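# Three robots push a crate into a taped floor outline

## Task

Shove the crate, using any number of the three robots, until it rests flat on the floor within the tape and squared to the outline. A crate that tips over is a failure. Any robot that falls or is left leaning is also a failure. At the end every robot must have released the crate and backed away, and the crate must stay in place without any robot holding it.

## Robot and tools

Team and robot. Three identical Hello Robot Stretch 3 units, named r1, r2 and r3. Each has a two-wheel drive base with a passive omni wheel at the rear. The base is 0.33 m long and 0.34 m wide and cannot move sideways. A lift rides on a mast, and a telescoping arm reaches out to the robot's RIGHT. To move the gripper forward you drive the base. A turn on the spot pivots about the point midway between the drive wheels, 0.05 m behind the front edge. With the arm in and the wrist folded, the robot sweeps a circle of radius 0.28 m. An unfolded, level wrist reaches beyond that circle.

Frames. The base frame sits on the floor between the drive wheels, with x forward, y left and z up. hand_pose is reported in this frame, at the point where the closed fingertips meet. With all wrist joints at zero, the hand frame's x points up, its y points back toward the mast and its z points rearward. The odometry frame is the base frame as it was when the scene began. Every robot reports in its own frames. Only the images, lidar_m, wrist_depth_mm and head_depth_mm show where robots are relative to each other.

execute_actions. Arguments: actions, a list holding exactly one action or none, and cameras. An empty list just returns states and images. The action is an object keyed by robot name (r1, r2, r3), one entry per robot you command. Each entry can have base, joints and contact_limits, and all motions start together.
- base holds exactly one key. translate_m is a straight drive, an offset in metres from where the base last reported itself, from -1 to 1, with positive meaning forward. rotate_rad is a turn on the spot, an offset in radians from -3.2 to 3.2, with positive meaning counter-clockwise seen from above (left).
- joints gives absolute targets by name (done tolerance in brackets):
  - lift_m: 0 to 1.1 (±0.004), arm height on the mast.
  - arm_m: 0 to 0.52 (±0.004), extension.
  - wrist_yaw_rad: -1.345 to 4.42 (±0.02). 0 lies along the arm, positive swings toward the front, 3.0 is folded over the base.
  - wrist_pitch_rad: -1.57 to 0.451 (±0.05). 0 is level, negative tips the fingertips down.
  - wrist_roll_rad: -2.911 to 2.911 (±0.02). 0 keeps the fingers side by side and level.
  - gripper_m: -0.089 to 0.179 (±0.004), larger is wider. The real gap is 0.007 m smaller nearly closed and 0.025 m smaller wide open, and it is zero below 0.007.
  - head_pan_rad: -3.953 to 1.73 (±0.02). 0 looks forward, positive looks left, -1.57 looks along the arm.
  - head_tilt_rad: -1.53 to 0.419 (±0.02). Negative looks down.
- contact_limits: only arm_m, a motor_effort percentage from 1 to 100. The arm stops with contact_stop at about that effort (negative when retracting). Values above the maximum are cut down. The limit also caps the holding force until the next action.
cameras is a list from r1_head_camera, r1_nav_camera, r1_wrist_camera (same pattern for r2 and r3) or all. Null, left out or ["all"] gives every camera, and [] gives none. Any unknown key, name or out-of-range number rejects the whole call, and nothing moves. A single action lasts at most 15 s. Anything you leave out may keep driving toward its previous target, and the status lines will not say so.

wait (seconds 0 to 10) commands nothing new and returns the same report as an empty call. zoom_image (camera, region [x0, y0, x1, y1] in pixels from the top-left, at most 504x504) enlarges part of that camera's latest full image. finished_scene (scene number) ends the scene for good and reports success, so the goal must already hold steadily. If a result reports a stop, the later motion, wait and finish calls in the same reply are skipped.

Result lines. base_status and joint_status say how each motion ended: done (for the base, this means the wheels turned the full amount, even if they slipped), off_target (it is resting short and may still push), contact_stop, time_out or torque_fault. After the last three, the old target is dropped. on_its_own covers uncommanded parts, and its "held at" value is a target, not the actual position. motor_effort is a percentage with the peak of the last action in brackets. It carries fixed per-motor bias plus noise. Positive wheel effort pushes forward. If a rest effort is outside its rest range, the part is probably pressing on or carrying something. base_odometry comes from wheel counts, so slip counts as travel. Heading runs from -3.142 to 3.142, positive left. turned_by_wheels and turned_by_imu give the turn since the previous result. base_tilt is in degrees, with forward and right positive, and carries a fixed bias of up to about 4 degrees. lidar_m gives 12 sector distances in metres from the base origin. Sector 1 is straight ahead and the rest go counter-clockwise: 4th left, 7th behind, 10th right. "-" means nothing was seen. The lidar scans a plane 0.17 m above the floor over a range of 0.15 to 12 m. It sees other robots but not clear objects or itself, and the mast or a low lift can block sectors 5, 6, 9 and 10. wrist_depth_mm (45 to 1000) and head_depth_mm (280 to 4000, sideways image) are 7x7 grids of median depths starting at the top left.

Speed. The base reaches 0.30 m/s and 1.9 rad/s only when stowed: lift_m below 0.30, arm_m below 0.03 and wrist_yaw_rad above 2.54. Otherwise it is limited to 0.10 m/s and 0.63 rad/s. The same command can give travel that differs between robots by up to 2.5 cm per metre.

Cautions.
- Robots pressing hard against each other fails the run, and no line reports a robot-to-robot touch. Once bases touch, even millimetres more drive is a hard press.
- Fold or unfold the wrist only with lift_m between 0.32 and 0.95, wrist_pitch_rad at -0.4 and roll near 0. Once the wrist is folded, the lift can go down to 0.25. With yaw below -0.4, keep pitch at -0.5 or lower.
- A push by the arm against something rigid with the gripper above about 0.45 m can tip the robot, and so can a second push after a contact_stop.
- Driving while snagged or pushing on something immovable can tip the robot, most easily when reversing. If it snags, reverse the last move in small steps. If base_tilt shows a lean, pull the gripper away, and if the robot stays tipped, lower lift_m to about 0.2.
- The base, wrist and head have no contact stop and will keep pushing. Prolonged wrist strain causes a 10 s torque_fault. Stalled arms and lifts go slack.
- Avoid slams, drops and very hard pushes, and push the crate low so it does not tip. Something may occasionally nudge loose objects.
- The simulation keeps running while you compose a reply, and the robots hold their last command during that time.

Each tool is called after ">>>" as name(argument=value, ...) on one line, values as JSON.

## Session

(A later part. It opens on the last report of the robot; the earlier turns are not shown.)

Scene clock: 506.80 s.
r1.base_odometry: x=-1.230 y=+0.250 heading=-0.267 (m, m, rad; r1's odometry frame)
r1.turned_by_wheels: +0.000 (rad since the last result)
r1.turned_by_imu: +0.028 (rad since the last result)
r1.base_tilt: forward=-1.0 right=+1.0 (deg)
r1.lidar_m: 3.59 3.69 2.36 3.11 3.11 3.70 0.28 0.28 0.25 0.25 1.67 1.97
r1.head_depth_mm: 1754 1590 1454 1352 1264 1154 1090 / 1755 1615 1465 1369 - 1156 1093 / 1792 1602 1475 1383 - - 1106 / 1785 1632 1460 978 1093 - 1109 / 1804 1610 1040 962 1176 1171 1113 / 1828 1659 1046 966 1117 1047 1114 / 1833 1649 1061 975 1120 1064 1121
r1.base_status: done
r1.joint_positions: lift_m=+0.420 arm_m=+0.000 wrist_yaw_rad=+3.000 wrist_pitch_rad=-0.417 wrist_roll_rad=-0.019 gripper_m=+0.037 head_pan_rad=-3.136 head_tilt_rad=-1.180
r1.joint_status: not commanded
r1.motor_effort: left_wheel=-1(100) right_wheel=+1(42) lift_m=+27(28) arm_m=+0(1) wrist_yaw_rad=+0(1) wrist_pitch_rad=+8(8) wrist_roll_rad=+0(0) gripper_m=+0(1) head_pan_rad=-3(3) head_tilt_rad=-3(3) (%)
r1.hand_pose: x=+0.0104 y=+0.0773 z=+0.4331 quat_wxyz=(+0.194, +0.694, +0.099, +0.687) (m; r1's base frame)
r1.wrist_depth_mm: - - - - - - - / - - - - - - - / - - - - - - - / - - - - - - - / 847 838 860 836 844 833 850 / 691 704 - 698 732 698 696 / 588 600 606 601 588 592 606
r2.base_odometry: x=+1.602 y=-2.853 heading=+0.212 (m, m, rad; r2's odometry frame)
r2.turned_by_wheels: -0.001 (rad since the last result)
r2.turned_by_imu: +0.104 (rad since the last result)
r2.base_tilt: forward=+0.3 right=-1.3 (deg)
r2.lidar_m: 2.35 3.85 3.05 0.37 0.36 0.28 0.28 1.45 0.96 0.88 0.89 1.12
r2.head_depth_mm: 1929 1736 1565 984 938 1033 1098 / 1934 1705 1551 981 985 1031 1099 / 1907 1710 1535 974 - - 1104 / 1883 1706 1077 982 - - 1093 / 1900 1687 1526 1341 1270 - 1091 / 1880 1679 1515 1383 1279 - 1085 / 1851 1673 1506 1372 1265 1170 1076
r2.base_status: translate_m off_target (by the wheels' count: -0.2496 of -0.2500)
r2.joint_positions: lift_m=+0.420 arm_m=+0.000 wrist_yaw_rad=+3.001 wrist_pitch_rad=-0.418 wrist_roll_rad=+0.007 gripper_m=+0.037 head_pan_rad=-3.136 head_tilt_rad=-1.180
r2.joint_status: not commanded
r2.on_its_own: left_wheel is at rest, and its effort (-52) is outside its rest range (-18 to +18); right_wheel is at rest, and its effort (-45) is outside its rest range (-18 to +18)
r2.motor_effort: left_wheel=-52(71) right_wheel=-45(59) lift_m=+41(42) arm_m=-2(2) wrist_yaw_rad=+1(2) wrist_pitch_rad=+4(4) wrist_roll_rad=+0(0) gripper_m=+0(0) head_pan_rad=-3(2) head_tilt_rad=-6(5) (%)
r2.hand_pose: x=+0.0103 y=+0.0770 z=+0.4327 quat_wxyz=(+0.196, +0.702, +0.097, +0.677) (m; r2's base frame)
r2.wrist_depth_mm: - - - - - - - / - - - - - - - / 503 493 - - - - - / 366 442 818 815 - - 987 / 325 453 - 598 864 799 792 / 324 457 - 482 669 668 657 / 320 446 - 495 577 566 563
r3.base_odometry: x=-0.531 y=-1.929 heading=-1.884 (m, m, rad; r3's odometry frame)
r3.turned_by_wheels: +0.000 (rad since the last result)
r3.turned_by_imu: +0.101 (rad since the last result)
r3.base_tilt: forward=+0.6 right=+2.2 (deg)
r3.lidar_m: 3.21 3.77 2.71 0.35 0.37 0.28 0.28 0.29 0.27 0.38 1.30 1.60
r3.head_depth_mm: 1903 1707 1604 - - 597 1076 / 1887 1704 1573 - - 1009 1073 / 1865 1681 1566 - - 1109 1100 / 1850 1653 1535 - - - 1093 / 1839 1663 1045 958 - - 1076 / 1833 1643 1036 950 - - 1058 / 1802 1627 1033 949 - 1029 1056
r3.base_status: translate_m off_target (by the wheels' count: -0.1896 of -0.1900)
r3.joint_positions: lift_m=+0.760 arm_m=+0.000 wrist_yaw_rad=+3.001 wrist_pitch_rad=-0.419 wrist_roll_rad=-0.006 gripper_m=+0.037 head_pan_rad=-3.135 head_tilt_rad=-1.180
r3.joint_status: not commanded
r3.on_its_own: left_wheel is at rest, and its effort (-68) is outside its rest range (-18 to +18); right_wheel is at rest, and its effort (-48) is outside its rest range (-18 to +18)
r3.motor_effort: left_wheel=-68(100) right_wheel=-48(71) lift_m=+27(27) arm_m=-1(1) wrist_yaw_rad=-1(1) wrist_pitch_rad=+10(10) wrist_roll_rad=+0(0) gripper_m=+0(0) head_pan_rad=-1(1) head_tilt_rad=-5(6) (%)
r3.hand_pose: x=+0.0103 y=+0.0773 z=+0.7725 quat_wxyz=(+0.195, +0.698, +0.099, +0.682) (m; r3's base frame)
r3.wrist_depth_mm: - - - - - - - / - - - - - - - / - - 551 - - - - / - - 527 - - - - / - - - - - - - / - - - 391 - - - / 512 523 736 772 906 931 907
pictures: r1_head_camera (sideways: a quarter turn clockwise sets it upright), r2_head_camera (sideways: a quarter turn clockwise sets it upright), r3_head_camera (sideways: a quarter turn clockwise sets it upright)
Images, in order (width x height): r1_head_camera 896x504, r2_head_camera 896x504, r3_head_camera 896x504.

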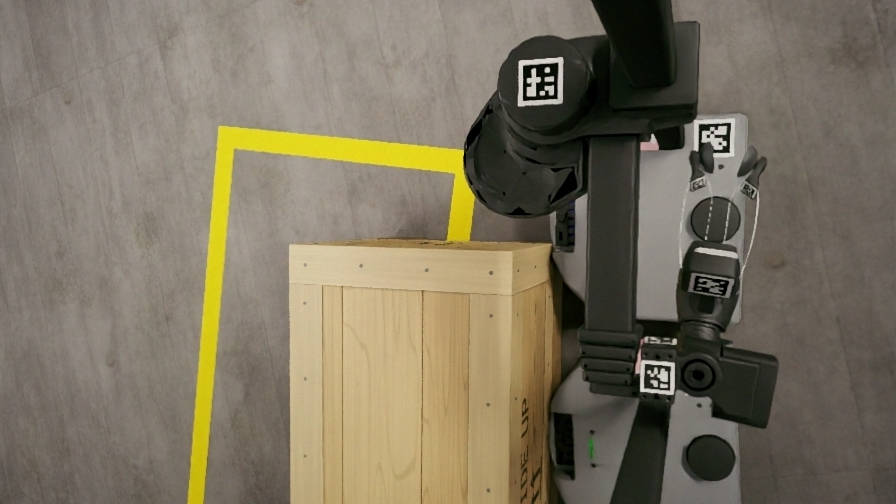

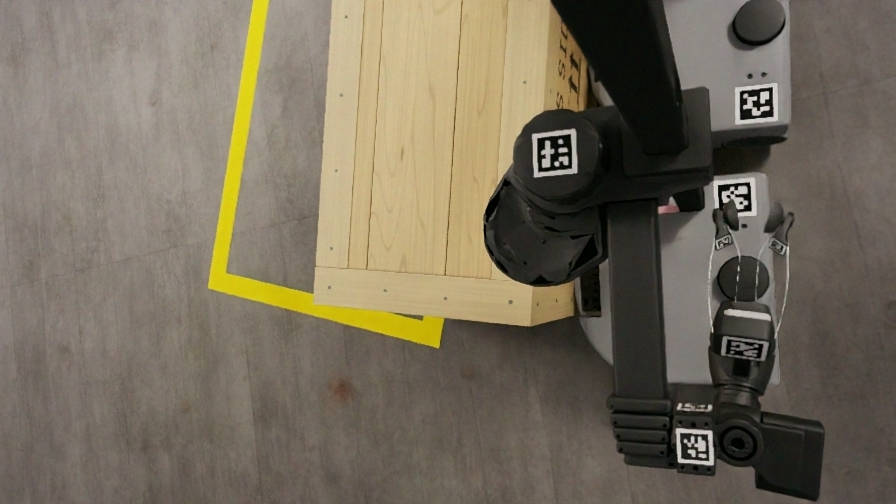

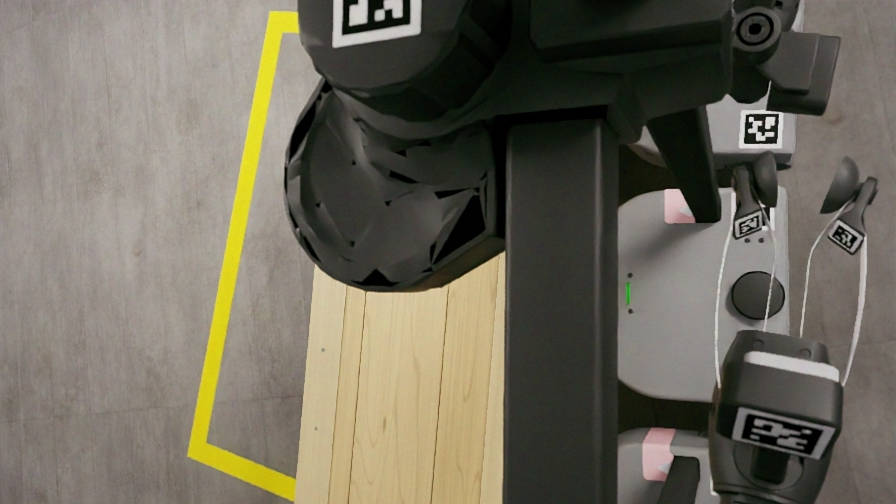

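>>> execute_actions(actions=[{"r1":{"base":{"translate_m":0.16}},"r3":{"base":{"translate_m":0.16}},"r2":{"base":{"translate_m":0.16}}}], cameras=[])

>>> execute_actions(actions=[{"r1":{"base":{"rotate_rad":0.25}},"r3":{"base":{"rotate_rad":0.27}},"r2":{"base":{"rotate_rad":0.27}}}], cameras=[])

>>> execute_actions(actions=[{"r1":{"base":{"translate_m":-0.15}},"r3":{"base":{"translate_m":-0.15}},"r2":{"base":{"translate_m":-0.15}}}], cameras=[])

>>> execute_actions(actions=[{"r1":{"base":{"rotate_rad":-0.29}},"r3":{"base":{"rotate_rad":-0.38}},"r2":{"base":{"rotate_rad":-0.39}}}], cameras=["r1_head_camera","r2_head_camera"])

Scene clock: 517.00 s.
r1.base_odometry: x=-1.075 y=+0.208 heading=-0.267 (m, m, rad; r1's odometry frame)
r1.turned_by_wheels: +0.000 (rad since the last result)
r1.turned_by_imu: +0.002 (rad since the last result)
r1.base_tilt: forward=-1.0 right=+1.1 (deg)
r1.lidar_m: 3.51 3.51 2.29 3.16 3.16 3.73 0.43 0.45 0.24 0.24 1.63 1.94
r1.head_depth_mm: 1751 1591 1462 1338 1264 1152 1096 / 1759 1603 1466 1372 - 1150 1097 / 1790 1623 1480 1370 - - 1105 / 1817 1623 1067 1329 1317 - 1111 / 1803 1654 1043 1139 1305 1159 1120 / 1824 1653 1048 1151 1168 1048 1114 / 1857 1667 1061 1154 1129 1061 1125
r1.base_status: done
r1.joint_positions: lift_m=+0.420 arm_m=+0.000 wrist_yaw_rad=+3.000 wrist_pitch_rad=-0.417 wrist_roll_rad=-0.019 gripper_m=+0.037 head_pan_rad=-3.136 head_tilt_rad=-1.180
r1.joint_status: not commanded
r1.motor_effort: left_wheel=-2(5) right_wheel=+1(4) lift_m=+27(27) arm_m=+0(0) wrist_yaw_rad=+0(0) wrist_pitch_rad=+8(8) wrist_roll_rad=+0(0) gripper_m=+1(1) head_pan_rad=-3(3) head_tilt_rad=-3(4) (%)
r1.hand_pose: x=+0.0104 y=+0.0773 z=+0.4331 quat_wxyz=(+0.194, +0.694, +0.099, +0.687) (m; r1's base frame)
r1.wrist_depth_mm: - - - - - - - / - - - - - - - / - - - - - - - / - - - - - - - / 835 827 881 835 837 841 855 / 693 710 - 693 711 702 694 / 599 598 602 605 582 607 606
r2.base_odometry: x=+1.758 y=-2.819 heading=+0.212 (m, m, rad; r2's odometry frame)
r2.turned_by_wheels: +0.000 (rad since the last result)
r2.turned_by_imu: +0.002 (rad since the last result)
r2.base_tilt: forward=+0.2 right=-1.3 (deg)
r2.lidar_m: 2.30 3.67 2.98 0.37 0.56 0.44 0.43 1.41 0.93 0.86 0.87 1.10
r2.head_depth_mm: 1949 1718 1082 1020 1317 1035 1097 / 1941 1711 1078 1019 1301 1026 1093 / 1923 1703 1074 1017 - - 1102 / 1910 1698 1066 1012 - - 1098 / 1891 1676 1479 1339 1300 - 1093 / 1888 1681 1510 1379 1283 - 1079 / 1869 1657 1503 1378 1252 1169 1077
r2.base_status: done
r2.joint_positions: lift_m=+0.420 arm_m=+0.000 wrist_yaw_rad=+3.001 wrist_pitch_rad=-0.418 wrist_roll_rad=+0.007 gripper_m=+0.037 head_pan_rad=-3.136 head_tilt_rad=-1.180
r2.joint_status: not commanded
r2.motor_effort: left_wheel=+0(48) right_wheel=+0(43) lift_m=+42(41) arm_m=-2(2) wrist_yaw_rad=-1(0) wrist_pitch_rad=+3(4) wrist_roll_rad=+0(0) gripper_m=+0(0) head_pan_rad=-3(3) head_tilt_rad=-5(5) (%)
r2.hand_pose: x=+0.0103 y=+0.0770 z=+0.4327 quat_wxyz=(+0.196, +0.702, +0.097, +0.677) (m; r2's base frame)
r2.wrist_depth_mm: - - - - - - - / - - - - - - - / 559 677 - - - - - / 509 703 824 807 - - 985 / 508 716 - 581 839 803 785 / 501 678 - 479 671 664 648 / 491 600 - 488 575 561 558
r3.base_odometry: x=-0.581 y=-2.082 heading=-1.884 (m, m, rad; r3's odometry frame)
r3.turned_by_wheels: +0.000 (rad since the last result)
r3.turned_by_imu: +0.001 (rad since the last result)
r3.base_tilt: forward=+0.5 right=+2.2 (deg)
r3.lidar_m: 3.15 3.63 2.63 0.35 3.56 0.45 0.44 0.46 0.27 0.37 1.28 1.57
r3.head_depth_mm: 1910 1705 1589 - - 603 1078 / 1890 1697 1100 - - 1002 1070 / 1868 1679 1105 - - 1061 1089 / 1844 1657 1083 - - - 1082 / 1822 1658 1048 1008 - - 1078 / 1824 1618 1041 1033 - - 1055 / 1802 1618 1033 1045 - 1023 1056
r3.base_status: done
r3.joint_positions: lift_m=+0.760 arm_m=+0.000 wrist_yaw_rad=+3.001 wrist_pitch_rad=-0.419 wrist_roll_rad=-0.006 gripper_m=+0.037 head_pan_rad=-3.135 head_tilt_rad=-1.180
r3.joint_status: not commanded
r3.motor_effort: left_wheel=+0(61) right_wheel=+1(46) lift_m=+27(27) arm_m=-1(1) wrist_yaw_rad=-1(1) wrist_pitch_rad=+10(10) wrist_roll_rad=+0(0) gripper_m=+1(1) head_pan_rad=-1(2) head_tilt_rad=-5(5) (%)
r3.hand_pose: x=+0.0103 y=+0.0773 z=+0.7725 quat_wxyz=(+0.195, +0.698, +0.099, +0.682) (m; r3's base frame)
r3.wrist_depth_mm: - - - - - - - / - - - - - - - / - - 539 - - - - / - - 508 - - - - / - - - - - - - / - - - 382 - - - / 557 910 745 757 878 911 920
pictures: none
No camera images: the call's "cameras" was empty. Leave "cameras" out to get every camera's image.

Scene clock: 518.47 s.
r1.base_odometry: x=-1.075 y=+0.208 heading=-0.018 (m, m, rad; r1's odometry frame)
r1.turned_by_wheels: +0.250 (rad since the last result)
r1.turned_by_imu: +0.252 (rad since the last result)
r1.base_tilt: forward=-1.0 right=+1.2 (deg)
r1.lidar_m: 3.51 3.67 2.28 3.15 3.30 4.62 0.43 0.50 0.27 0.34 1.71 2.38
r1.head_depth_mm: 1763 1590 1468 1348 1267 1144 1091 / 1768 1588 1468 1367 - 1145 1102 / 1788 1626 1043 1214 - - 1099 / 1789 1628 1043 1219 1299 - 1108 / 1795 1146 1046 1337 1295 1167 1114 / 1843 1144 1068 1354 1110 1186 1118 / 1839 1166 1081 1374 1095 1173 1126
r1.base_status: done
r1.joint_positions: lift_m=+0.420 arm_m=+0.000 wrist_yaw_rad=+3.000 wrist_pitch_rad=-0.417 wrist_roll_rad=-0.019 gripper_m=+0.037 head_pan_rad=-3.136 head_tilt_rad=-1.180
r1.joint_status: not commanded
r1.motor_effort: left_wheel=-2(9) right_wheel=+3(5) lift_m=+27(28) arm_m=+0(1) wrist_yaw_rad=+1(1) wrist_pitch_rad=+8(8) wrist_roll_rad=+0(0) gripper_m=+0(1) head_pan_rad=-3(3) head_tilt_rad=-4(3) (%)
r1.hand_pose: x=+0.0104 y=+0.0773 z=+0.4331 quat_wxyz=(+0.194, +0.694, +0.099, +0.687) (m; r1's base frame)
r1.wrist_depth_mm: - - - - - - - / - - - - - - - / - - - - - - - / - - - - - - - / 833 842 863 835 850 844 844 / 696 709 - 696 705 710 706 / 597 600 606 598 584 593 609
r2.base_odometry: x=+1.758 y=-2.819 heading=+0.482 (m, m, rad; r2's odometry frame)
r2.turned_by_wheels: +0.270 (rad since the last result)
r2.turned_by_imu: +0.267 (rad since the last result)
r2.base_tilt: forward=+0.3 right=-1.3 (deg)
r2.lidar_m: 3.64 3.97 0.37 0.50 0.48 0.43 0.44 1.08 0.87 0.86 0.94 1.45
r2.head_depth_mm: 1942 1728 1084 983 1115 1030 978 / 1912 1697 1075 998 1264 1018 972 / 1910 1692 1068 1002 - - 1092 / 1915 1695 1547 1370 - - 1103 / 1907 1674 1521 1381 1299 - 1096 / 1892 1683 1516 1380 1278 - 1083 / 1869 1668 1502 1368 1263 1169 1078
r2.base_status: done
r2.joint_positions: lift_m=+0.420 arm_m=+0.000 wrist_yaw_rad=+3.001 wrist_pitch_rad=-0.418 wrist_roll_rad=+0.007 gripper_m=+0.037 head_pan_rad=-3.136 head_tilt_rad=-1.180
r2.joint_status: not commanded
r2.motor_effort: left_wheel=-3(5) right_wheel=+2(5) lift_m=+42(41) arm_m=-2(2) wrist_yaw_rad=-1(2) wrist_pitch_rad=+4(3) wrist_roll_rad=+0(0) gripper_m=+0(0) head_pan_rad=-2(2) head_tilt_rad=-5(5) (%)
r2.hand_pose: x=+0.0103 y=+0.0770 z=+0.4327 quat_wxyz=(+0.196, +0.702, +0.097, +0.677) (m; r2's base frame)
r2.wrist_depth_mm: - - - - - - - / - - - - - - - / 502 531 - 974 - - - / 422 537 - 776 830 - 973 / 425 569 - 599 809 786 772 / 433 584 - 481 486 657 660 / 439 574 - 451 484 565 553
r3.base_odometry: x=-0.581 y=-2.082 heading=-1.614 (m, m, rad; r3's odometry frame)
r3.turned_by_wheels: +0.270 (rad since the last result)
r3.turned_by_imu: +0.271 (rad since the last result)
r3.base_tilt: forward=+0.5 right=+2.2 (deg)
r3.lidar_m: 3.59 2.76 0.34 0.36 0.49 0.44 0.44 0.53 0.30 0.39 1.36 2.04
r3.head_depth_mm: 1894 1708 1580 - - 577 558 / 1896 1686 1099 - - 1016 954 / 1869 1686 1101 - - 1099 1065 / 1855 1658 1087 - - - 1090 / 1846 1648 1041 1119 - - 1078 / 1817 1609 1040 1238 - - 1055 / 1798 1617 1049 1326 - 1035 1052
r3.base_status: done
r3.joint_positions: lift_m=+0.760 arm_m=+0.000 wrist_yaw_rad=+3.001 wrist_pitch_rad=-0.419 wrist_roll_rad=-0.006 gripper_m=+0.037 head_pan_rad=-3.135 head_tilt_rad=-1.180
r3.joint_status: not commanded
r3.motor_effort: left_wheel=-3(9) right_wheel=+3(7) lift_m=+27(27) arm_m=-1(1) wrist_yaw_rad=+0(1) wrist_pitch_rad=+10(10) wrist_roll_rad=+0(0) gripper_m=+0(0) head_pan_rad=-1(2) head_tilt_rad=-5(5) (%)
r3.hand_pose: x=+0.0103 y=+0.0773 z=+0.7725 quat_wxyz=(+0.195, +0.698, +0.099, +0.682) (m; r3's base frame)
r3.wrist_depth_mm: - - - - - - - / - - - - - - - / - - 531 536 - - - / - - 491 606 - - - / - - - 363 - - - / 606 648 - 406 - - - / 522 642 755 717 846 933 944
pictures: none
No camera images: the call's "cameras" was empty. Leave "cameras" out to get every camera's image.

Scene clock: 521.40 s.
r1.base_odometry: x=-1.225 y=+0.210 heading=-0.018 (m, m, rad; r1's odometry frame)
r1.turned_by_wheels: +0.000 (rad since the last result)
r1.turned_by_imu: -0.001 (rad since the last result)
r1.base_tilt: forward=-1.0 right=+1.1 (deg)
r1.lidar_m: 3.65 2.43 2.39 3.15 3.29 4.60 0.29 0.33 0.28 0.36 1.71 2.37
r1.head_depth_mm: 1757 1594 1458 1356 1263 1150 1092 / 1760 1606 1454 1380 - 1152 1106 / 1783 1619 1029 976 - - 1102 / 1794 1635 1038 971 1192 - 1111 / 1799 1652 1041 983 1284 1168 1118 / 1825 1652 1056 1001 1114 1187 1120 / 1825 1678 1053 1024 1101 1187 1131
r1.base_status: done
r1.joint_positions: lift_m=+0.420 arm_m=+0.000 wrist_yaw_rad=+3.000 wrist_pitch_rad=-0.417 wrist_roll_rad=-0.019 gripper_m=+0.037 head_pan_rad=-3.136 head_tilt_rad=-1.180
r1.joint_status: not commanded
r1.motor_effort: left_wheel=-2(9) right_wheel=+2(2) lift_m=+27(27) arm_m=+0(0) wrist_yaw_rad=+0(1) wrist_pitch_rad=+8(8) wrist_roll_rad=+0(0) gripper_m=+1(1) head_pan_rad=-2(3) head_tilt_rad=-3(3) (%)
r1.hand_pose: x=+0.0104 y=+0.0773 z=+0.4331 quat_wxyz=(+0.194, +0.694, +0.099, +0.687) (m; r1's base frame)
r1.wrist_depth_mm: - - - - - - - / - - - - - - - / - - - - - - - / - - - - - - - / 833 828 875 829 836 859 850 / 699 706 - 701 706 701 714 / 603 598 597 600 578 610 601
r2.base_odometry: x=+1.625 y=-2.889 heading=+0.482 (m, m, rad; r2's odometry frame)
r2.turned_by_wheels: +0.000 (rad since the last result)
r2.turned_by_imu: +0.000 (rad since the last result)
r2.base_tilt: forward=+0.2 right=-1.3 (deg)
r2.lidar_m: 3.79 3.14 0.38 0.50 0.32 0.29 0.30 1.05 0.85 0.84 0.92 1.42
r2.head_depth_mm: 1931 1722 1552 988 925 1031 975 / 1925 1717 1543 980 921 1020 978 / 1925 1703 1536 977 - - 1092 / 1899 1691 1542 1405 - - 1091 / 1883 1691 1514 1386 1293 - 1094 / 1885 1663 1511 1380 1285 - 1089 / 1844 1665 1501 1376 1264 1173 1076
r2.base_status: done
r2.joint_positions: lift_m=+0.420 arm_m=+0.000 wrist_yaw_rad=+3.001 wrist_pitch_rad=-0.418 wrist_roll_rad=+0.007 gripper_m=+0.037 head_pan_rad=-3.136 head_tilt_rad=-1.180
r2.joint_status: not commanded
r2.motor_effort: left_wheel=-2(5) right_wheel=+2(2) lift_m=+42(42) arm_m=-1(2) wrist_yaw_rad=-1(0) wrist_pitch_rad=+3(4) wrist_roll_rad=+0(0) gripper_m=+0(0) head_pan_rad=-2(2) head_tilt_rad=-4(5) (%)
r2.hand_pose: x=+0.0103 y=+0.0770 z=+0.4327 quat_wxyz=(+0.196, +0.702, +0.097, +0.677) (m; r2's base frame)
r2.wrist_depth_mm: - - - - - - - / - - 771 946 - - - / 507 485 672 964 - - - / 357 372 740 790 850 - 981 / 300 385 - 584 811 804 779 / 304 403 - 479 483 661 647 / 305 411 - 456 496 568 562
r3.base_odometry: x=-0.574 y=-1.932 heading=-1.614 (m, m, rad; r3's odometry frame)
r3.turned_by_wheels: +0.000 (rad since the last result)
r3.turned_by_imu: +0.001 (rad since the last result)
r3.base_tilt: forward=+0.5 right=+2.2 (deg)
r3.lidar_m: 3.75 2.75 0.36 0.37 0.33 0.30 0.30 0.36 0.30 0.39 1.34 2.01
r3.head_depth_mm: 1888 1690 1587 - - 593 561 / 1882 1684 1559 - - 1011 968 / 1859 1680 1571 - - 1130 1069 / 1852 1671 1552 - - - 1090 / 1823 1650 1047 957 - - 1078 / 1830 1627 1037 960 - - 1063 / 1808 1621 1458 963 - 1030 1057
r3.base_status: done
r3.joint_positions: lift_m=+0.760 arm_m=+0.000 wrist_yaw_rad=+3.001 wrist_pitch_rad=-0.419 wrist_roll_rad=-0.006 gripper_m=+0.037 head_pan_rad=-3.135 head_tilt_rad=-1.180
r3.joint_status: not commanded
r3.motor_effort: left_wheel=-2(10) right_wheel=+3(5) lift_m=+27(27) arm_m=-1(0) wrist_yaw_rad=-1(0) wrist_pitch_rad=+10(10) wrist_roll_rad=+0(0) gripper_m=+0(0) head_pan_rad=-2(1) head_tilt_rad=-5(5) (%)
r3.hand_pose: x=+0.0103 y=+0.0773 z=+0.7725 quat_wxyz=(+0.195, +0.698, +0.099, +0.682) (m; r3's base frame)
r3.wrist_depth_mm: - - - - - - - / - - - - - - - / - - 539 541 - - - / - - 496 640 - - - / - - - 365 - - - / 595 596 - 605 - - - / 520 524 740 745 889 894 927
pictures: none
No camera images: the call's "cameras" was empty. Leave "cameras" out to get every camera's image.

Scene clock: 523.27 s.
r1.base_odometry: x=-1.225 y=+0.210 heading=-0.308 (m, m, rad; r1's odometry frame)
r1.turned_by_wheels: -0.290 (rad since the last result)
r1.turned_by_imu: -0.293 (rad since the last result)
r1.base_tilt: forward=-1.0 right=+1.1 (deg)
r1.lidar_m: 3.26 3.68 2.39 3.15 3.15 3.67 0.29 0.29 0.39 0.24 1.63 1.88
r1.head_depth_mm: 1755 1590 1456 1350 1265 1144 1098 / 1774 1611 1470 1372 - 1150 1096 / 1775 1612 1479 1386 - - 1104 / 1803 1628 1048 964 1130 - 1107 / 1805 1638 1044 963 1208 1165 1114 / 1821 1644 1044 974 1123 1025 1125 / 1834 1660 1052 979 1129 1027 1128
r1.base_status: done
r1.joint_positions: lift_m=+0.420 arm_m=+0.000 wrist_yaw_rad=+3.000 wrist_pitch_rad=-0.417 wrist_roll_rad=-0.019 gripper_m=+0.037 head_pan_rad=-3.136 head_tilt_rad=-1.180
r1.joint_status: not commanded
r1.motor_effort: left_wheel=+3(8) right_wheel=-2(4) lift_m=+27(28) arm_m=-1(0) wrist_yaw_rad=+0(0) wrist_pitch_rad=+8(8) wrist_roll_rad=+0(1) gripper_m=+2(1) head_pan_rad=-2(3) head_tilt_rad=-3(3) (%)
r1.hand_pose: x=+0.0104 y=+0.0773 z=+0.4331 quat_wxyz=(+0.194, +0.694, +0.099, +0.687) (m; r1's base frame)
r1.wrist_depth_mm: - - - - - - - / - - - - - - - / - - - - - - - / - - - - - - - / 818 838 886 846 845 860 848 / 692 705 - 703 716 701 713 / 597 595 592 595 582 603 611
r2.base_odometry: x=+1.625 y=-2.889 heading=+0.092 (m, m, rad; r2's odometry frame)
r2.turned_by_wheels: -0.390 (rad since the last result)
r2.turned_by_imu: -0.385 (rad since the last result)
r2.base_tilt: forward=+0.2 right=-1.3 (deg)
r2.lidar_m: 1.74 3.77 3.08 0.37 0.43 0.31 0.29 1.64 0.96 0.84 0.84 0.98
r2.head_depth_mm: 1950 1726 1082 981 1135 1042 1111 / 1942 1697 1073 985 1116 1041 1099 / 1921 1701 1065 976 - - 1103 / 1913 1696 1066 983 - - 1104 / 1875 1681 1505 994 1277 - 1096 / 1873 1680 1523 1383 1277 - 1083 / 1864 1659 1514 1380 1259 1164 1075
r2.base_status: done
r2.joint_positions: lift_m=+0.420 arm_m=+0.000 wrist_yaw_rad=+3.001 wrist_pitch_rad=-0.418 wrist_roll_rad=+0.007 gripper_m=+0.037 head_pan_rad=-3.136 head_tilt_rad=-1.180
r2.joint_status: not commanded
r2.motor_effort: left_wheel=+2(5) right_wheel=-2(5) lift_m=+41(42) arm_m=-2(2) wrist_yaw_rad=-2(1) wrist_pitch_rad=+4(4) wrist_roll_rad=+0(0) gripper_m=+1(1) head_pan_rad=-3(2) head_tilt_rad=-6(6) (%)
r2.hand_pose: x=+0.0103 y=+0.0770 z=+0.4327 quat_wxyz=(+0.196, +0.702, +0.097, +0.677) (m; r2's base frame)
r2.wrist_depth_mm: - - 669 - - - - / - - - - - - - / 501 552 928 - - - - / 403 555 700 - - 993 977 / 390 562 - 787 854 811 780 / 381 506 - 526 678 656 651 / 367 497 - 506 577 562 558
r3.base_odometry: x=-0.574 y=-1.932 heading=-1.994 (m, m, rad; r3's odometry frame)
r3.turned_by_wheels: -0.380 (rad since the last result)
r3.turned_by_imu: -0.381 (rad since the last result)
r3.base_tilt: forward=+0.6 right=+2.2 (deg)
r3.lidar_m: 2.49 3.75 2.74 0.36 0.44 0.31 0.30 0.30 0.27 0.26 1.25 1.44
r3.head_depth_mm: 1906 1711 1587 - - 630 1097 / 1892 1693 1567 - - 1008 1098 / 1883 1669 1578 - - 1099 1100 / 1845 1663 1552 - - - 1088 / 1828 1642 1043 956 - - 1078 / 1830 1622 1035 951 - - 1064 / 1801 1613 1026 952 - 1030 1055
r3.base_status: done
r3.joint_positions: lift_m=+0.760 arm_m=+0.000 wrist_yaw_rad=+3.001 wrist_pitch_rad=-0.419 wrist_roll_rad=-0.006 gripper_m=+0.037 head_pan_rad=-3.135 head_tilt_rad=-1.180
r3.joint_status: not commanded
r3.motor_effort: left_wheel=+2(6) right_wheel=-2(6) lift_m=+27(27) arm_m=-1(1) wrist_yaw_rad=-1(0) wrist_pitch_rad=+10(10) wrist_roll_rad=+0(0) gripper_m=+0(1) head_pan_rad=-1(1) head_tilt_rad=-5(6) (%)
r3.hand_pose: x=+0.0103 y=+0.0773 z=+0.7725 quat_wxyz=(+0.195, +0.698, +0.099, +0.682) (m; r3's base frame)
r3.wrist_depth_mm: - - - - - - - / - - - - - - - / - - 549 - - - - / - - - - - - - / - - - - - - - / - - - - - - - / 524 572 723 894 865 909 934
pictures: r1_head_camera (sideways: a quarter turn clockwise sets it upright), r2_head_camera (sideways: a quarter turn clockwise sets it upright)
Images, in order (width x height): r1_head_camera 896x504, r2_head_camera 896x504.

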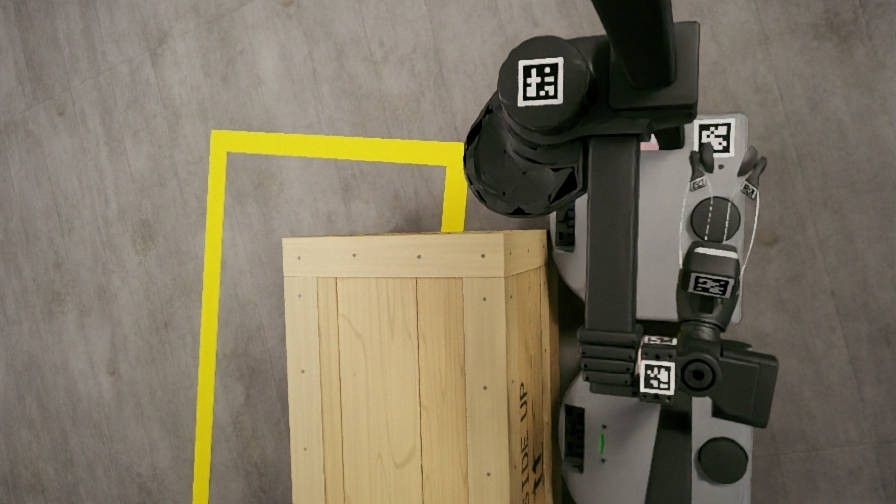

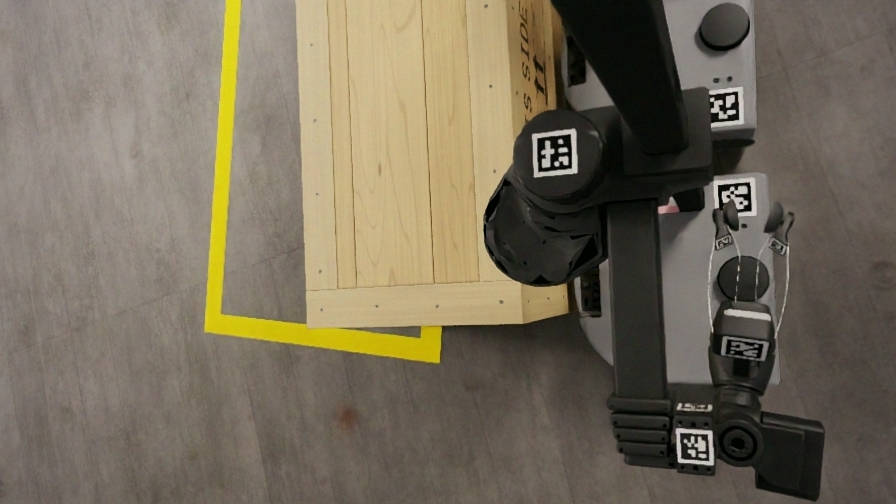

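>>> execute_actions(actions=[{"r1":{"base":{"translate_m":-0.06}},"r3":{"base":{"translate_m":-0.11}},"r2":{"base":{"translate_m":-0.16}}}], cameras=["r1_head_camera","r2_head_camera"])

Scene clock: 529.00 s.
r1.base_odometry: x=-1.283 y=+0.229 heading=-0.308 (m, m, rad; r1's odometry frame)
r1.turned_by_wheels: +0.000 (rad since the last result)
r1.turned_by_imu: +0.006 (rad since the last result)
r1.base_tilt: forward=-1.0 right=+1.1 (deg)
r1.lidar_m: 3.32 3.72 2.41 3.14 3.14 3.64 0.28 0.28 0.25 0.25 1.64 1.91
r1.head_depth_mm: 1740 1603 1459 1345 1266 1154 1088 / 1761 1609 1454 1364 - 1151 1108 / 1789 1616 1487 1387 - - 1106 / 1807 1610 1137 975 1104 - 1109 / 1824 1637 1043 960 1116 1168 1111 / 1813 1647 1052 968 1117 1046 1128 / 1830 1660 1066 976 1115 1067 1129
r1.base_status: done
r1.joint_positions: lift_m=+0.420 arm_m=+0.000 wrist_yaw_rad=+3.000 wrist_pitch_rad=-0.416 wrist_roll_rad=-0.019 gripper_m=+0.037 head_pan_rad=-3.136 head_tilt_rad=-1.180
r1.joint_status: not commanded
r1.motor_effort: left_wheel=-2(100) right_wheel=+0(53) lift_m=+28(28) arm_m=+0(0) wrist_yaw_rad=+0(0) wrist_pitch_rad=+8(8) wrist_roll_rad=+0(0) gripper_m=+1(1) head_pan_rad=-3(3) head_tilt_rad=-3(3) (%)
r1.hand_pose: x=+0.0104 y=+0.0773 z=+0.4331 quat_wxyz=(+0.194, +0.694, +0.099, +0.687) (m; r1's base frame)
r1.wrist_depth_mm: - - - - - - - / - - - - - - - / - - - - - - - / - - - - - - - / 855 834 860 843 833 836 845 / 690 705 - 687 710 696 694 / 598 601 598 600 582 603 603
r2.base_odometry: x=+1.466 y=-2.903 heading=+0.091 (m, m, rad; r2's odometry frame)
r2.turned_by_wheels: -0.001 (rad since the last result)
r2.turned_by_imu: +0.079 (rad since the last result)
r2.base_tilt: forward=+0.3 right=-1.3 (deg)
r2.lidar_m: 2.09 3.90 3.11 0.37 0.36 0.28 0.27 1.50 0.95 0.87 0.87 1.07
r2.head_depth_mm: 1934 1729 1542 985 933 1033 1093 / 1917 1719 1557 978 1000 1026 1100 / 1918 1719 1542 979 - - 1105 / 1908 1696 1064 978 - - 1097 / 1888 1695 1525 1347 1279 - 1098 / 1872 1685 1510 1381 1283 - 1082 / 1877 1670 1510 1371 1263 1162 1073
r2.base_status: translate_m off_target (by the wheels' count: -0.1595 of -0.1600)
r2.joint_positions: lift_m=+0.420 arm_m=+0.000 wrist_yaw_rad=+3.001 wrist_pitch_rad=-0.418 wrist_roll_rad=+0.007 gripper_m=+0.037 head_pan_rad=-3.136 head_tilt_rad=-1.180
r2.joint_status: not commanded
r2.on_its_own: left_wheel is at rest, and its effort (-55) is outside its rest range (-18 to +18); right_wheel is at rest, and its effort (-41) is outside its rest range (-18 to +18)
r2.motor_effort: left_wheel=-55(69) right_wheel=-41(57) lift_m=+41(41) arm_m=-2(2) wrist_yaw_rad=-1(2) wrist_pitch_rad=+3(4) wrist_roll_rad=+0(0) gripper_m=+0(0) head_pan_rad=-2(2) head_tilt_rad=-5(5) (%)
r2.hand_pose: x=+0.0103 y=+0.0770 z=+0.4327 quat_wxyz=(+0.196, +0.702, +0.097, +0.677) (m; r2's base frame)
r2.wrist_depth_mm: - - - - - - - / - - - - - - - / 501 484 - - - - - / 367 452 806 816 - - 993 / 332 459 - 588 851 796 794 / 322 459 - 485 677 669 647 / 317 453 - 500 580 565 550
r3.base_odometry: x=-0.529 y=-1.832 heading=-1.994 (m, m, rad; r3's odometry frame)
r3.turned_by_wheels: +0.000 (rad since the last result)
r3.turned_by_imu: +0.074 (rad since the last result)
r3.base_tilt: forward=+0.5 right=+2.2 (deg)
r3.lidar_m: 2.90 3.85 2.76 0.36 0.37 0.28 0.28 0.29 0.27 0.37 1.27 1.54
r3.head_depth_mm: 1911 1712 1587 - - 596 1076 / 1893 1687 1575 - - 1007 1072 / 1878 1680 1583 - - 1107 1103 / 1847 1655 1541 - - - 1090 / 1829 1653 1046 954 - - 1074 / 1831 1639 1037 955 - - 1063 / 1804 1615 1028 950 - 1024 1061
r3.base_status: translate_m off_target (by the wheels' count: -0.1097 of -0.1100)
r3.joint_positions: lift_m=+0.760 arm_m=+0.000 wrist_yaw_rad=+3.000 wrist_pitch_rad=-0.419 wrist_roll_rad=-0.006 gripper_m=+0.037 head_pan_rad=-3.135 head_tilt_rad=-1.180
r3.joint_status: not commanded
r3.on_its_own: left_wheel is at rest, and its effort (-44) is outside its rest range (-18 to +18); right_wheel is at rest, and its effort (-40) is outside its rest range (-18 to +18)
r3.motor_effort: left_wheel=-44(94) right_wheel=-40(74) lift_m=+27(26) arm_m=-1(1) wrist_yaw_rad=+0(0) wrist_pitch_rad=+10(10) wrist_roll_rad=+0(0) gripper_m=-1(0) head_pan_rad=-1(2) head_tilt_rad=-5(5) (%)
r3.hand_pose: x=+0.0103 y=+0.0773 z=+0.7725 quat_wxyz=(+0.195, +0.698, +0.099, +0.682) (m; r3's base frame)
r3.wrist_depth_mm: - - - - - - - / - - - - - - - / - - 544 - - - - / - - 509 - - - - / - - - - - - - / - - - 389 - - - / 519 537 741 758 915 919 936
pictures: r1_head_camera (sideways: a quarter turn clockwise sets it upright), r2_head_camera (sideways: a quarter turn clockwise sets it upright)
Images, in order (width x height): r1_head_camera 896x504, r2_head_camera 896x504.

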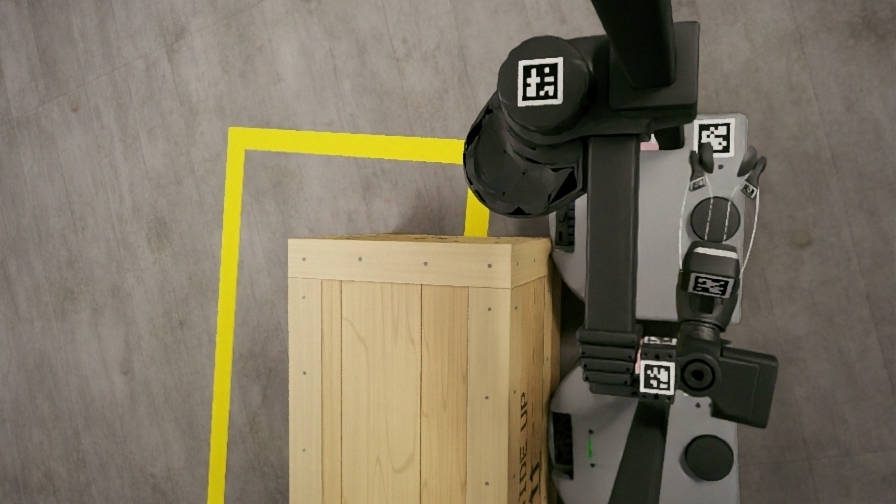

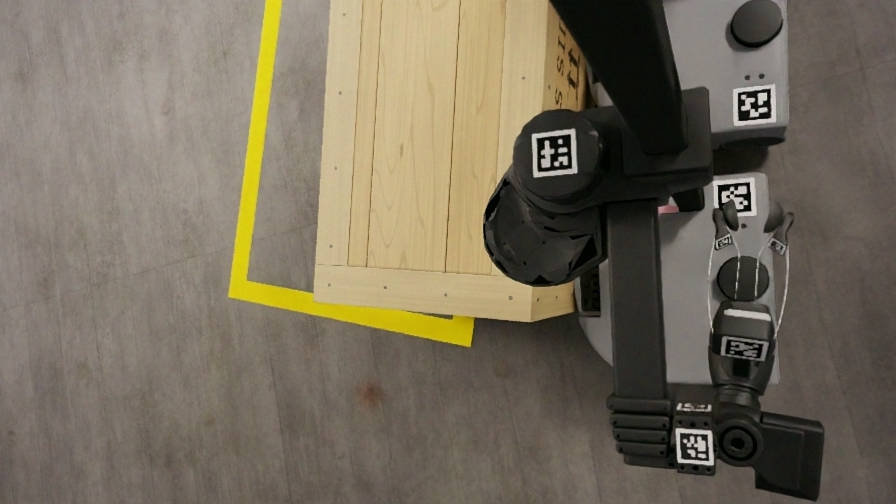

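>>> execute_actions(actions=[{"r1":{"base":{"translate_m":0.015}},"r3":{"base":{"translate_m":0.012}},"r2":{"base":{"translate_m":0.015}}}], cameras=[])

>>> execute_actions(actions=[{"r3":{"base":{"rotate_rad":-0.1}},"r2":{"base":{"rotate_rad":-0.11}}}], cameras=[])

>>> execute_actions(actions=[{"r1":{"base":{"translate_m":-0.06}},"r3":{"base":{"translate_m":-0.11}},"r2":{"base":{"translate_m":-0.16}}}], cameras=["r1_head_camera","r2_head_camera"])

Scene clock: 534.63 s.
r1.base_odometry: x=-1.268 y=+0.224 heading=-0.308 (m, m, rad; r1's odometry frame)
r1.turned_by_wheels: +0.000 (rad since the last result)
r1.turned_by_imu: +0.001 (rad since the last result)
r1.base_tilt: forward=-1.1 right=+1.1 (deg)
r1.lidar_m: 3.31 3.72 2.41 3.14 3.15 3.65 0.29 0.30 0.25 0.25 1.64 1.90
r1.head_depth_mm: 1747 1582 1459 1348 1256 1146 1095 / 1782 1606 1482 1364 - 1151 1096 / 1772 1617 1476 1375 - - 1097 / 1797 1627 1059 978 1166 - 1107 / 1806 1633 1040 964 1189 1170 1116 / 1821 1649 1054 965 1118 1054 1115 / 1821 1665 1060 975 1122 1064 1130
r1.base_status: done
r1.joint_positions: lift_m=+0.420 arm_m=+0.000 wrist_yaw_rad=+3.000 wrist_pitch_rad=-0.416 wrist_roll_rad=-0.019 gripper_m=+0.037 head_pan_rad=-3.136 head_tilt_rad=-1.180
r1.joint_status: not commanded
r1.motor_effort: left_wheel=-1(6) right_wheel=+1(4) lift_m=+28(27) arm_m=+0(0) wrist_yaw_rad=+1(1) wrist_pitch_rad=+8(8) wrist_roll_rad=+0(0) gripper_m=+1(0) head_pan_rad=-3(3) head_tilt_rad=-3(3) (%)
r1.hand_pose: x=+0.0104 y=+0.0773 z=+0.4331 quat_wxyz=(+0.194, +0.694, +0.099, +0.687) (m; r1's base frame)
r1.wrist_depth_mm: - - - - - - - / - - - - - - - / - - - - - - - / - - - - - - - / 843 834 868 842 829 841 849 / 689 693 - 701 715 701 692 / 596 602 602 595 588 605 604
r2.base_odometry: x=+1.481 y=-2.902 heading=+0.091 (m, m, rad; r2's odometry frame)
r2.turned_by_wheels: +0.000 (rad since the last result)
r2.turned_by_imu: +0.001 (rad since the last result)
r2.base_tilt: forward=+0.2 right=-1.3 (deg)
r2.lidar_m: 2.09 3.89 3.12 0.37 0.38 0.29 0.29 1.49 0.95 0.86 0.87 1.07
r2.head_depth_mm: 1935 1715 1554 986 942 1029 1099 / 1910 1714 1074 982 1051 1025 1095 / 1900 1710 1068 979 - - 1103 / 1892 1694 1073 981 - - 1098 / 1895 1675 1526 1346 1269 - 1099 / 1867 1677 1513 1387 1282 - 1077 / 1862 1665 1515 1370 1247 1173 1080
r2.base_status: done
r2.joint_positions: lift_m=+0.420 arm_m=+0.000 wrist_yaw_rad=+3.001 wrist_pitch_rad=-0.418 wrist_roll_rad=+0.007 gripper_m=+0.037 head_pan_rad=-3.136 head_tilt_rad=-1.180
r2.joint_status: not commanded
r2.motor_effort: left_wheel=+0(52) right_wheel=+0(41) lift_m=+41(41) arm_m=-2(2) wrist_yaw_rad=-1(1) wrist_pitch_rad=+3(3) wrist_roll_rad=+0(0) gripper_m=+0(1) head_pan_rad=-2(2) head_tilt_rad=-5(5) (%)
r2.hand_pose: x=+0.0103 y=+0.0770 z=+0.4327 quat_wxyz=(+0.196, +0.702, +0.097, +0.677) (m; r2's base frame)
r2.wrist_depth_mm: - - - - - - - / - - - - - - - / 507 490 - - - - - / 376 475 788 803 - 1000 991 / 344 479 - 590 843 798 774 / 339 487 - 476 667 661 649 / 334 476 - 493 574 560 552
r3.base_odometry: x=-0.534 y=-1.843 heading=-1.994 (m, m, rad; r3's odometry frame)
r3.turned_by_wheels: +0.000 (rad since the last result)
r3.turned_by_imu: +0.001 (rad since the last result)
r3.base_tilt: forward=+0.5 right=+2.3 (deg)
r3.lidar_m: 2.89 3.82 2.76 0.35 0.39 0.30 0.29 0.31 0.27 0.37 1.27 1.53
r3.head_depth_mm: 1906 1697 1592 - - 591 1074 / 1861 1697 1560 - - 1012 1072 / 1874 1668 1576 - - 1104 1091 / 1853 1662 1541 - - - 1087 / 1834 1651 1049 956 - - 1081 / 1816 1638 1040 955 - - 1056 / 1807 1623 1033 942 - 1027 1053
r3.base_status: done
r3.joint_positions: lift_m=+0.760 arm_m=+0.000 wrist_yaw_rad=+3.000 wrist_pitch_rad=-0.419 wrist_roll_rad=-0.006 gripper_m=+0.037 head_pan_rad=-3.135 head_tilt_rad=-1.180
r3.joint_status: not commanded
r3.motor_effort: left_wheel=-1(39) right_wheel=+1(37) lift_m=+27(26) arm_m=-1(1) wrist_yaw_rad=+0(0) wrist_pitch_rad=+10(10) wrist_roll_rad=+0(0) gripper_m=+1(1) head_pan_rad=-1(2) head_tilt_rad=-6(6) (%)
r3.hand_pose: x=+0.0103 y=+0.0773 z=+0.7725 quat_wxyz=(+0.195, +0.698, +0.099, +0.682) (m; r3's base frame)
r3.wrist_depth_mm: - - - - - - - / - - - - - - - / - - 544 - - - - / - - 500 - - - - / - - - - - - - / - - - 379 - - - / 516 544 747 777 915 950 908
pictures: none
No camera images: the call's "cameras" was empty. Leave "cameras" out to get every camera's image.

Scene clock: 535.77 s.
r1.base_odometry: x=-1.268 y=+0.224 heading=-0.308 (m, m, rad; r1's odometry frame)
r1.turned_by_wheels: +0.000 (rad since the last result)
r1.turned_by_imu: +0.000 (rad since the last result)
r1.base_tilt: forward=-1.0 right=+1.2 (deg)
r1.lidar_m: 3.30 3.69 2.40 3.15 3.14 3.66 0.29 0.30 0.24 0.24 1.64 1.90
r1.head_depth_mm: 1743 1604 1460 1347 1268 1143 1090 / 1771 1607 1479 1374 - 1146 1103 / 1794 1621 1481 1384 - - 1098 / 1785 1625 1068 979 1165 - 1108 / 1813 1646 1039 964 1181 1171 1112 / 1814 1655 1052 969 1120 1053 1118 / 1823 1661 1068 975 1120 1046 1123
r1.base_status: not commanded
r1.joint_positions: lift_m=+0.420 arm_m=+0.000 wrist_yaw_rad=+3.000 wrist_pitch_rad=-0.416 wrist_roll_rad=-0.019 gripper_m=+0.037 head_pan_rad=-3.136 head_tilt_rad=-1.180
r1.joint_status: not commanded
r1.motor_effort: left_wheel=-1(0) right_wheel=+0(1) lift_m=+27(28) arm_m=-1(0) wrist_yaw_rad=+0(1) wrist_pitch_rad=+8(8) wrist_roll_rad=+0(0) gripper_m=+0(0) head_pan_rad=-2(3) head_tilt_rad=-3(3) (%)
r1.hand_pose: x=+0.0104 y=+0.0773 z=+0.4331 quat_wxyz=(+0.194, +0.694, +0.099, +0.687) (m; r1's base frame)
r1.wrist_depth_mm: - - - - - - - / - - - - - - - / - - - - - - - / - - - - - - - / 850 834 883 839 858 835 832 / 704 691 - 690 718 694 701 / 593 595 598 595 584 600 596
r2.base_odometry: x=+1.481 y=-2.902 heading=-0.019 (m, m, rad; r2's odometry frame)
r2.turned_by_wheels: -0.110 (rad since the last result)
r2.turned_by_imu: -0.108 (rad since the last result)
r2.base_tilt: forward=+0.2 right=-1.3 (deg)
r2.lidar_m: 1.70 3.85 3.10 0.37 0.42 0.30 0.29 0.30 1.00 0.86 0.86 0.99
r2.head_depth_mm: 1944 1726 1082 988 1108 1040 1107 / 1910 1718 1077 980 1117 1040 1102 / 1892 1707 1072 977 - - 1106 / 1912 1699 1061 981 - - 1096 / 1915 1674 1470 972 1098 - 1093 / 1865 1681 1517 1371 1277 - 1088 / 1863 1667 1509 1378 1256 1167 1076
r2.base_status: done
r2.joint_positions: lift_m=+0.420 arm_m=+0.000 wrist_yaw_rad=+3.001 wrist_pitch_rad=-0.418 wrist_roll_rad=+0.007 gripper_m=+0.037 head_pan_rad=-3.136 head_tilt_rad=-1.180
r2.joint_status: not commanded
r2.motor_effort: left_wheel=+2(5) right_wheel=-2(5) lift_m=+42(41) arm_m=-1(2) wrist_yaw_rad=-1(1) wrist_pitch_rad=+3(4) wrist_roll_rad=+0(0) gripper_m=+0(0) head_pan_rad=-2(2) head_tilt_rad=-5(5) (%)
r2.hand_pose: x=+0.0103 y=+0.0770 z=+0.4327 quat_wxyz=(+0.196, +0.702, +0.097, +0.677) (m; r2's base frame)
r2.wrist_depth_mm: - - 648 - - - - / - - - - - - - / 502 536 927 - - - - / 396 551 691 - - 974 985 / 383 554 - 781 852 789 784 / 370 500 - 515 673 669 636 / 359 487 - 495 568 566 552
r3.base_odometry: x=-0.534 y=-1.843 heading=-2.094 (m, m, rad; r3's odometry frame)
r3.turned_by_wheels: -0.100 (rad since the last result)
r3.turned_by_imu: -0.100 (rad since the last result)
r3.base_tilt: forward=+0.5 right=+2.2 (deg)
r3.lidar_m: 2.41 3.79 2.75 0.35 0.42 0.30 0.29 0.30 0.27 0.26 1.26 1.44
r3.head_depth_mm: 1912 1698 1585 - - 622 1093 / 1893 1687 1577 - - 1000 1081 / 1886 1667 1570 - - 1085 1101 / 1846 1669 1546 - - - 1091 / 1823 1639 1046 958 - - 1077 / 1804 1626 1040 952 - - 1056 / 1806 1626 1029 942 - 1029 1059
r3.base_status: done
r3.joint_positions: lift_m=+0.760 arm_m=+0.000 wrist_yaw_rad=+3.000 wrist_pitch_rad=-0.419 wrist_roll_rad=-0.006 gripper_m=+0.037 head_pan_rad=-3.135 head_tilt_rad=-1.180
r3.joint_status: not commanded
r3.motor_effort: left_wheel=+2(7) right_wheel=-2(5) lift_m=+26(27) arm_m=-1(1) wrist_yaw_rad=-1(0) wrist_pitch_rad=+10(10) wrist_roll_rad=+0(0) gripper_m=+1(0) head_pan_rad=-1(1) head_tilt_rad=-5(5) (%)
r3.hand_pose: x=+0.0103 y=+0.0773 z=+0.7725 quat_wxyz=(+0.195, +0.698, +0.099, +0.682) (m; r3's base frame)
r3.wrist_depth_mm: - - - - - - - / - - - - - - - / - - 543 - - - - / - - 647 - - - - / - - - - - - - / - - - 391 - - - / 523 561 698 863 897 935 924
pictures: none
No camera images: the call's "cameras" was empty. Leave "cameras" out to get every camera's image.

Scene clock: 538.97 s.
r1.base_odometry: x=-1.326 y=+0.242 heading=-0.308 (m, m, rad; r1's odometry frame)
r1.turned_by_wheels: +0.000 (rad since the last result)
r1.turned_by_imu: +0.001 (rad since the last result)
r1.base_tilt: forward=-1.0 right=+1.1 (deg)
r1.lidar_m: 3.34 3.75 2.43 3.11 3.12 3.60 0.28 0.28 0.24 0.24 1.66 1.92
r1.head_depth_mm: 1756 1584 1460 1343 1263 1157 1091 / 1760 1607 1477 1371 - 1146 1094 / 1778 1631 1482 1381 - - 1101 / 1793 1637 1225 983 1089 - 1102 / 1819 1629 1038 964 1122 1158 1115 / 1816 1652 1051 969 1127 1048 1121 / 1827 1678 1061 974 1124 1065 1130
r1.base_status: done
r1.joint_positions: lift_m=+0.420 arm_m=+0.000 wrist_yaw_rad=+3.000 wrist_pitch_rad=-0.416 wrist_roll_rad=-0.019 gripper_m=+0.037 head_pan_rad=-3.136 head_tilt_rad=-1.180
r1.joint_status: not commanded
r1.motor_effort: left_wheel=+0(56) right_wheel=+1(27) lift_m=+27(28) arm_m=+0(0) wrist_yaw_rad=+1(0) wrist_pitch_rad=+8(8) wrist_roll_rad=+0(0) gripper_m=+0(0) head_pan_rad=-2(3) head_tilt_rad=-3(3) (%)
r1.hand_pose: x=+0.0104 y=+0.0773 z=+0.4331 quat_wxyz=(+0.194, +0.694, +0.099, +0.687) (m; r1's base frame)
r1.wrist_depth_mm: - - - - - - - / - - - - - - - / - - - - - - - / - - - - - - - / 832 827 877 845 851 830 841 / 698 687 - 693 720 702 707 / 598 600 592 596 581 609 601
r2.base_odometry: x=+1.322 y=-2.899 heading=-0.020 (m, m, rad; r2's odometry frame)
r2.turned_by_wheels: -0.001 (rad since the last result)
r2.turned_by_imu: +0.070 (rad since the last result)
r2.base_tilt: forward=+0.2 right=-1.3 (deg)
r2.lidar_m: 2.00 3.93 3.11 0.37 0.37 0.28 0.28 0.29 1.00 0.89 0.89 1.07
r2.head_depth_mm: 1924 1743 1562 987 938 1030 1106 / 1923 1722 1529 979 1020 1031 1095 / 1914 1706 1075 975 - - 1103 / 1908 1705 1068 980 - - 1099 / 1887 1696 1501 994 1058 - 1093 / 1875 1681 1506 1381 1282 - 1082 / 1857 1669 1492 1375 1261 1164 1078
r2.base_status: translate_m off_target (by the wheels' count: -0.1595 of -0.1600)
r2.joint_positions: lift_m=+0.420 arm_m=+0.000 wrist_yaw_rad=+3.001 wrist_pitch_rad=-0.418 wrist_roll_rad=+0.007 gripper_m=+0.037 head_pan_rad=-3.136 head_tilt_rad=-1.180
r2.joint_status: not commanded
r2.on_its_own: left_wheel is at rest, and its effort (-58) is outside its rest range (-18 to +18); right_wheel is at rest, and its effort (-43) is outside its rest range (-18 to +18)
r2.motor_effort: left_wheel=-58(75) right_wheel=-43(61) lift_m=+40(41) arm_m=-2(2) wrist_yaw_rad=-1(2) wrist_pitch_rad=+4(4) wrist_roll_rad=+0(0) gripper_m=+0(0) head_pan_rad=-2(3) head_tilt_rad=-5(5) (%)
r2.hand_pose: x=+0.0103 y=+0.0770 z=+0.4327 quat_wxyz=(+0.196, +0.702, +0.097, +0.677) (m; r2's base frame)
r2.wrist_depth_mm: - - - - - - - / - - - - - - - / 498 487 - - - - - / 371 459 740 842 - - 994 / 333 467 - 598 846 796 801 / 328 477 - 489 680 670 653 / 324 458 - 483 571 568 550
r3.base_odometry: x=-0.479 y=-1.748 heading=-2.094 (m, m, rad; r3's odometry frame)
r3.turned_by_wheels: +0.000 (rad since the last result)
r3.turned_by_imu: +0.055 (rad since the last result)
r3.base_tilt: forward=+0.5 right=+2.2 (deg)
r3.lidar_m: 2.69 3.88 2.77 0.35 0.38 0.29 0.28 0.29 0.26 0.27 1.28 1.51
r3.head_depth_mm: 1907 1697 1592 - - 595 1088 / 1880 1690 1559 - - 1008 1087 / 1869 1668 - - - 1069 1104 / 1866 1650 1546 - - - 1088 / 1843 1650 1046 959 - - 1081 / 1815 1632 1042 948 - - 1062 / 1794 1624 1033 955 - 1027 1056
r3.base_status: translate_m off_target (by the wheels' count: -0.1096 of -0.1100)
r3.joint_positions: lift_m=+0.760 arm_m=+0.000 wrist_yaw_rad=+3.000 wrist_pitch_rad=-0.419 wrist_roll_rad=-0.006 gripper_m=+0.037 head_pan_rad=-3.135 head_tilt_rad=-1.180
r3.joint_status: not commanded
r3.on_its_own: left_wheel is at rest, and its effort (-65) is outside its rest range (-18 to +18); right_wheel is at rest, and its effort (-46) is outside its rest range (-18 to +18)
r3.motor_effort: left_wheel=-65(100) right_wheel=-46(81) lift_m=+26(27) arm_m=-1(1) wrist_yaw_rad=+0(1) wrist_pitch_rad=+10(10) wrist_roll_rad=+0(0) gripper_m=+0(0) head_pan_rad=-1(2) head_tilt_rad=-5(6) (%)
r3.hand_pose: x=+0.0103 y=+0.0773 z=+0.7725 quat_wxyz=(+0.195, +0.698, +0.099, +0.682) (m; r3's base frame)
r3.wrist_depth_mm: - - - - - - - / - - - - - - - / - - 545 - - - - / - - 585 - - - - / - - - - - - - / - - - 376 - - - / 517 537 733 759 915 911 930
pictures: r1_head_camera (sideways: a quarter turn clockwise sets it upright), r2_head_camera (sideways: a quarter turn clockwise sets it upright)
Images, in order (width x height): r1_head_camera 896x504, r2_head_camera 896x504.

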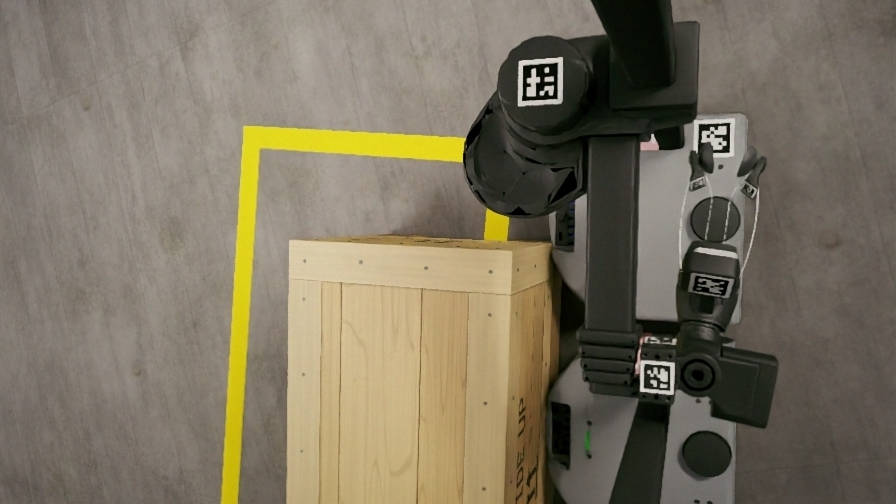

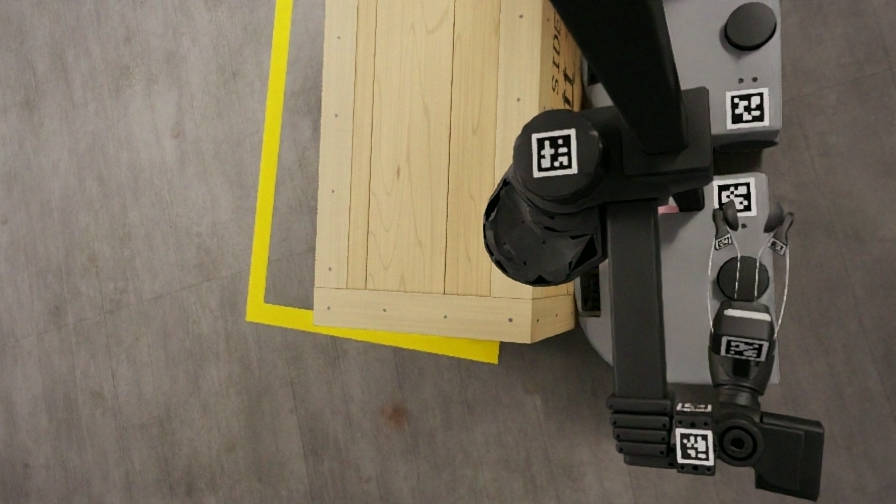

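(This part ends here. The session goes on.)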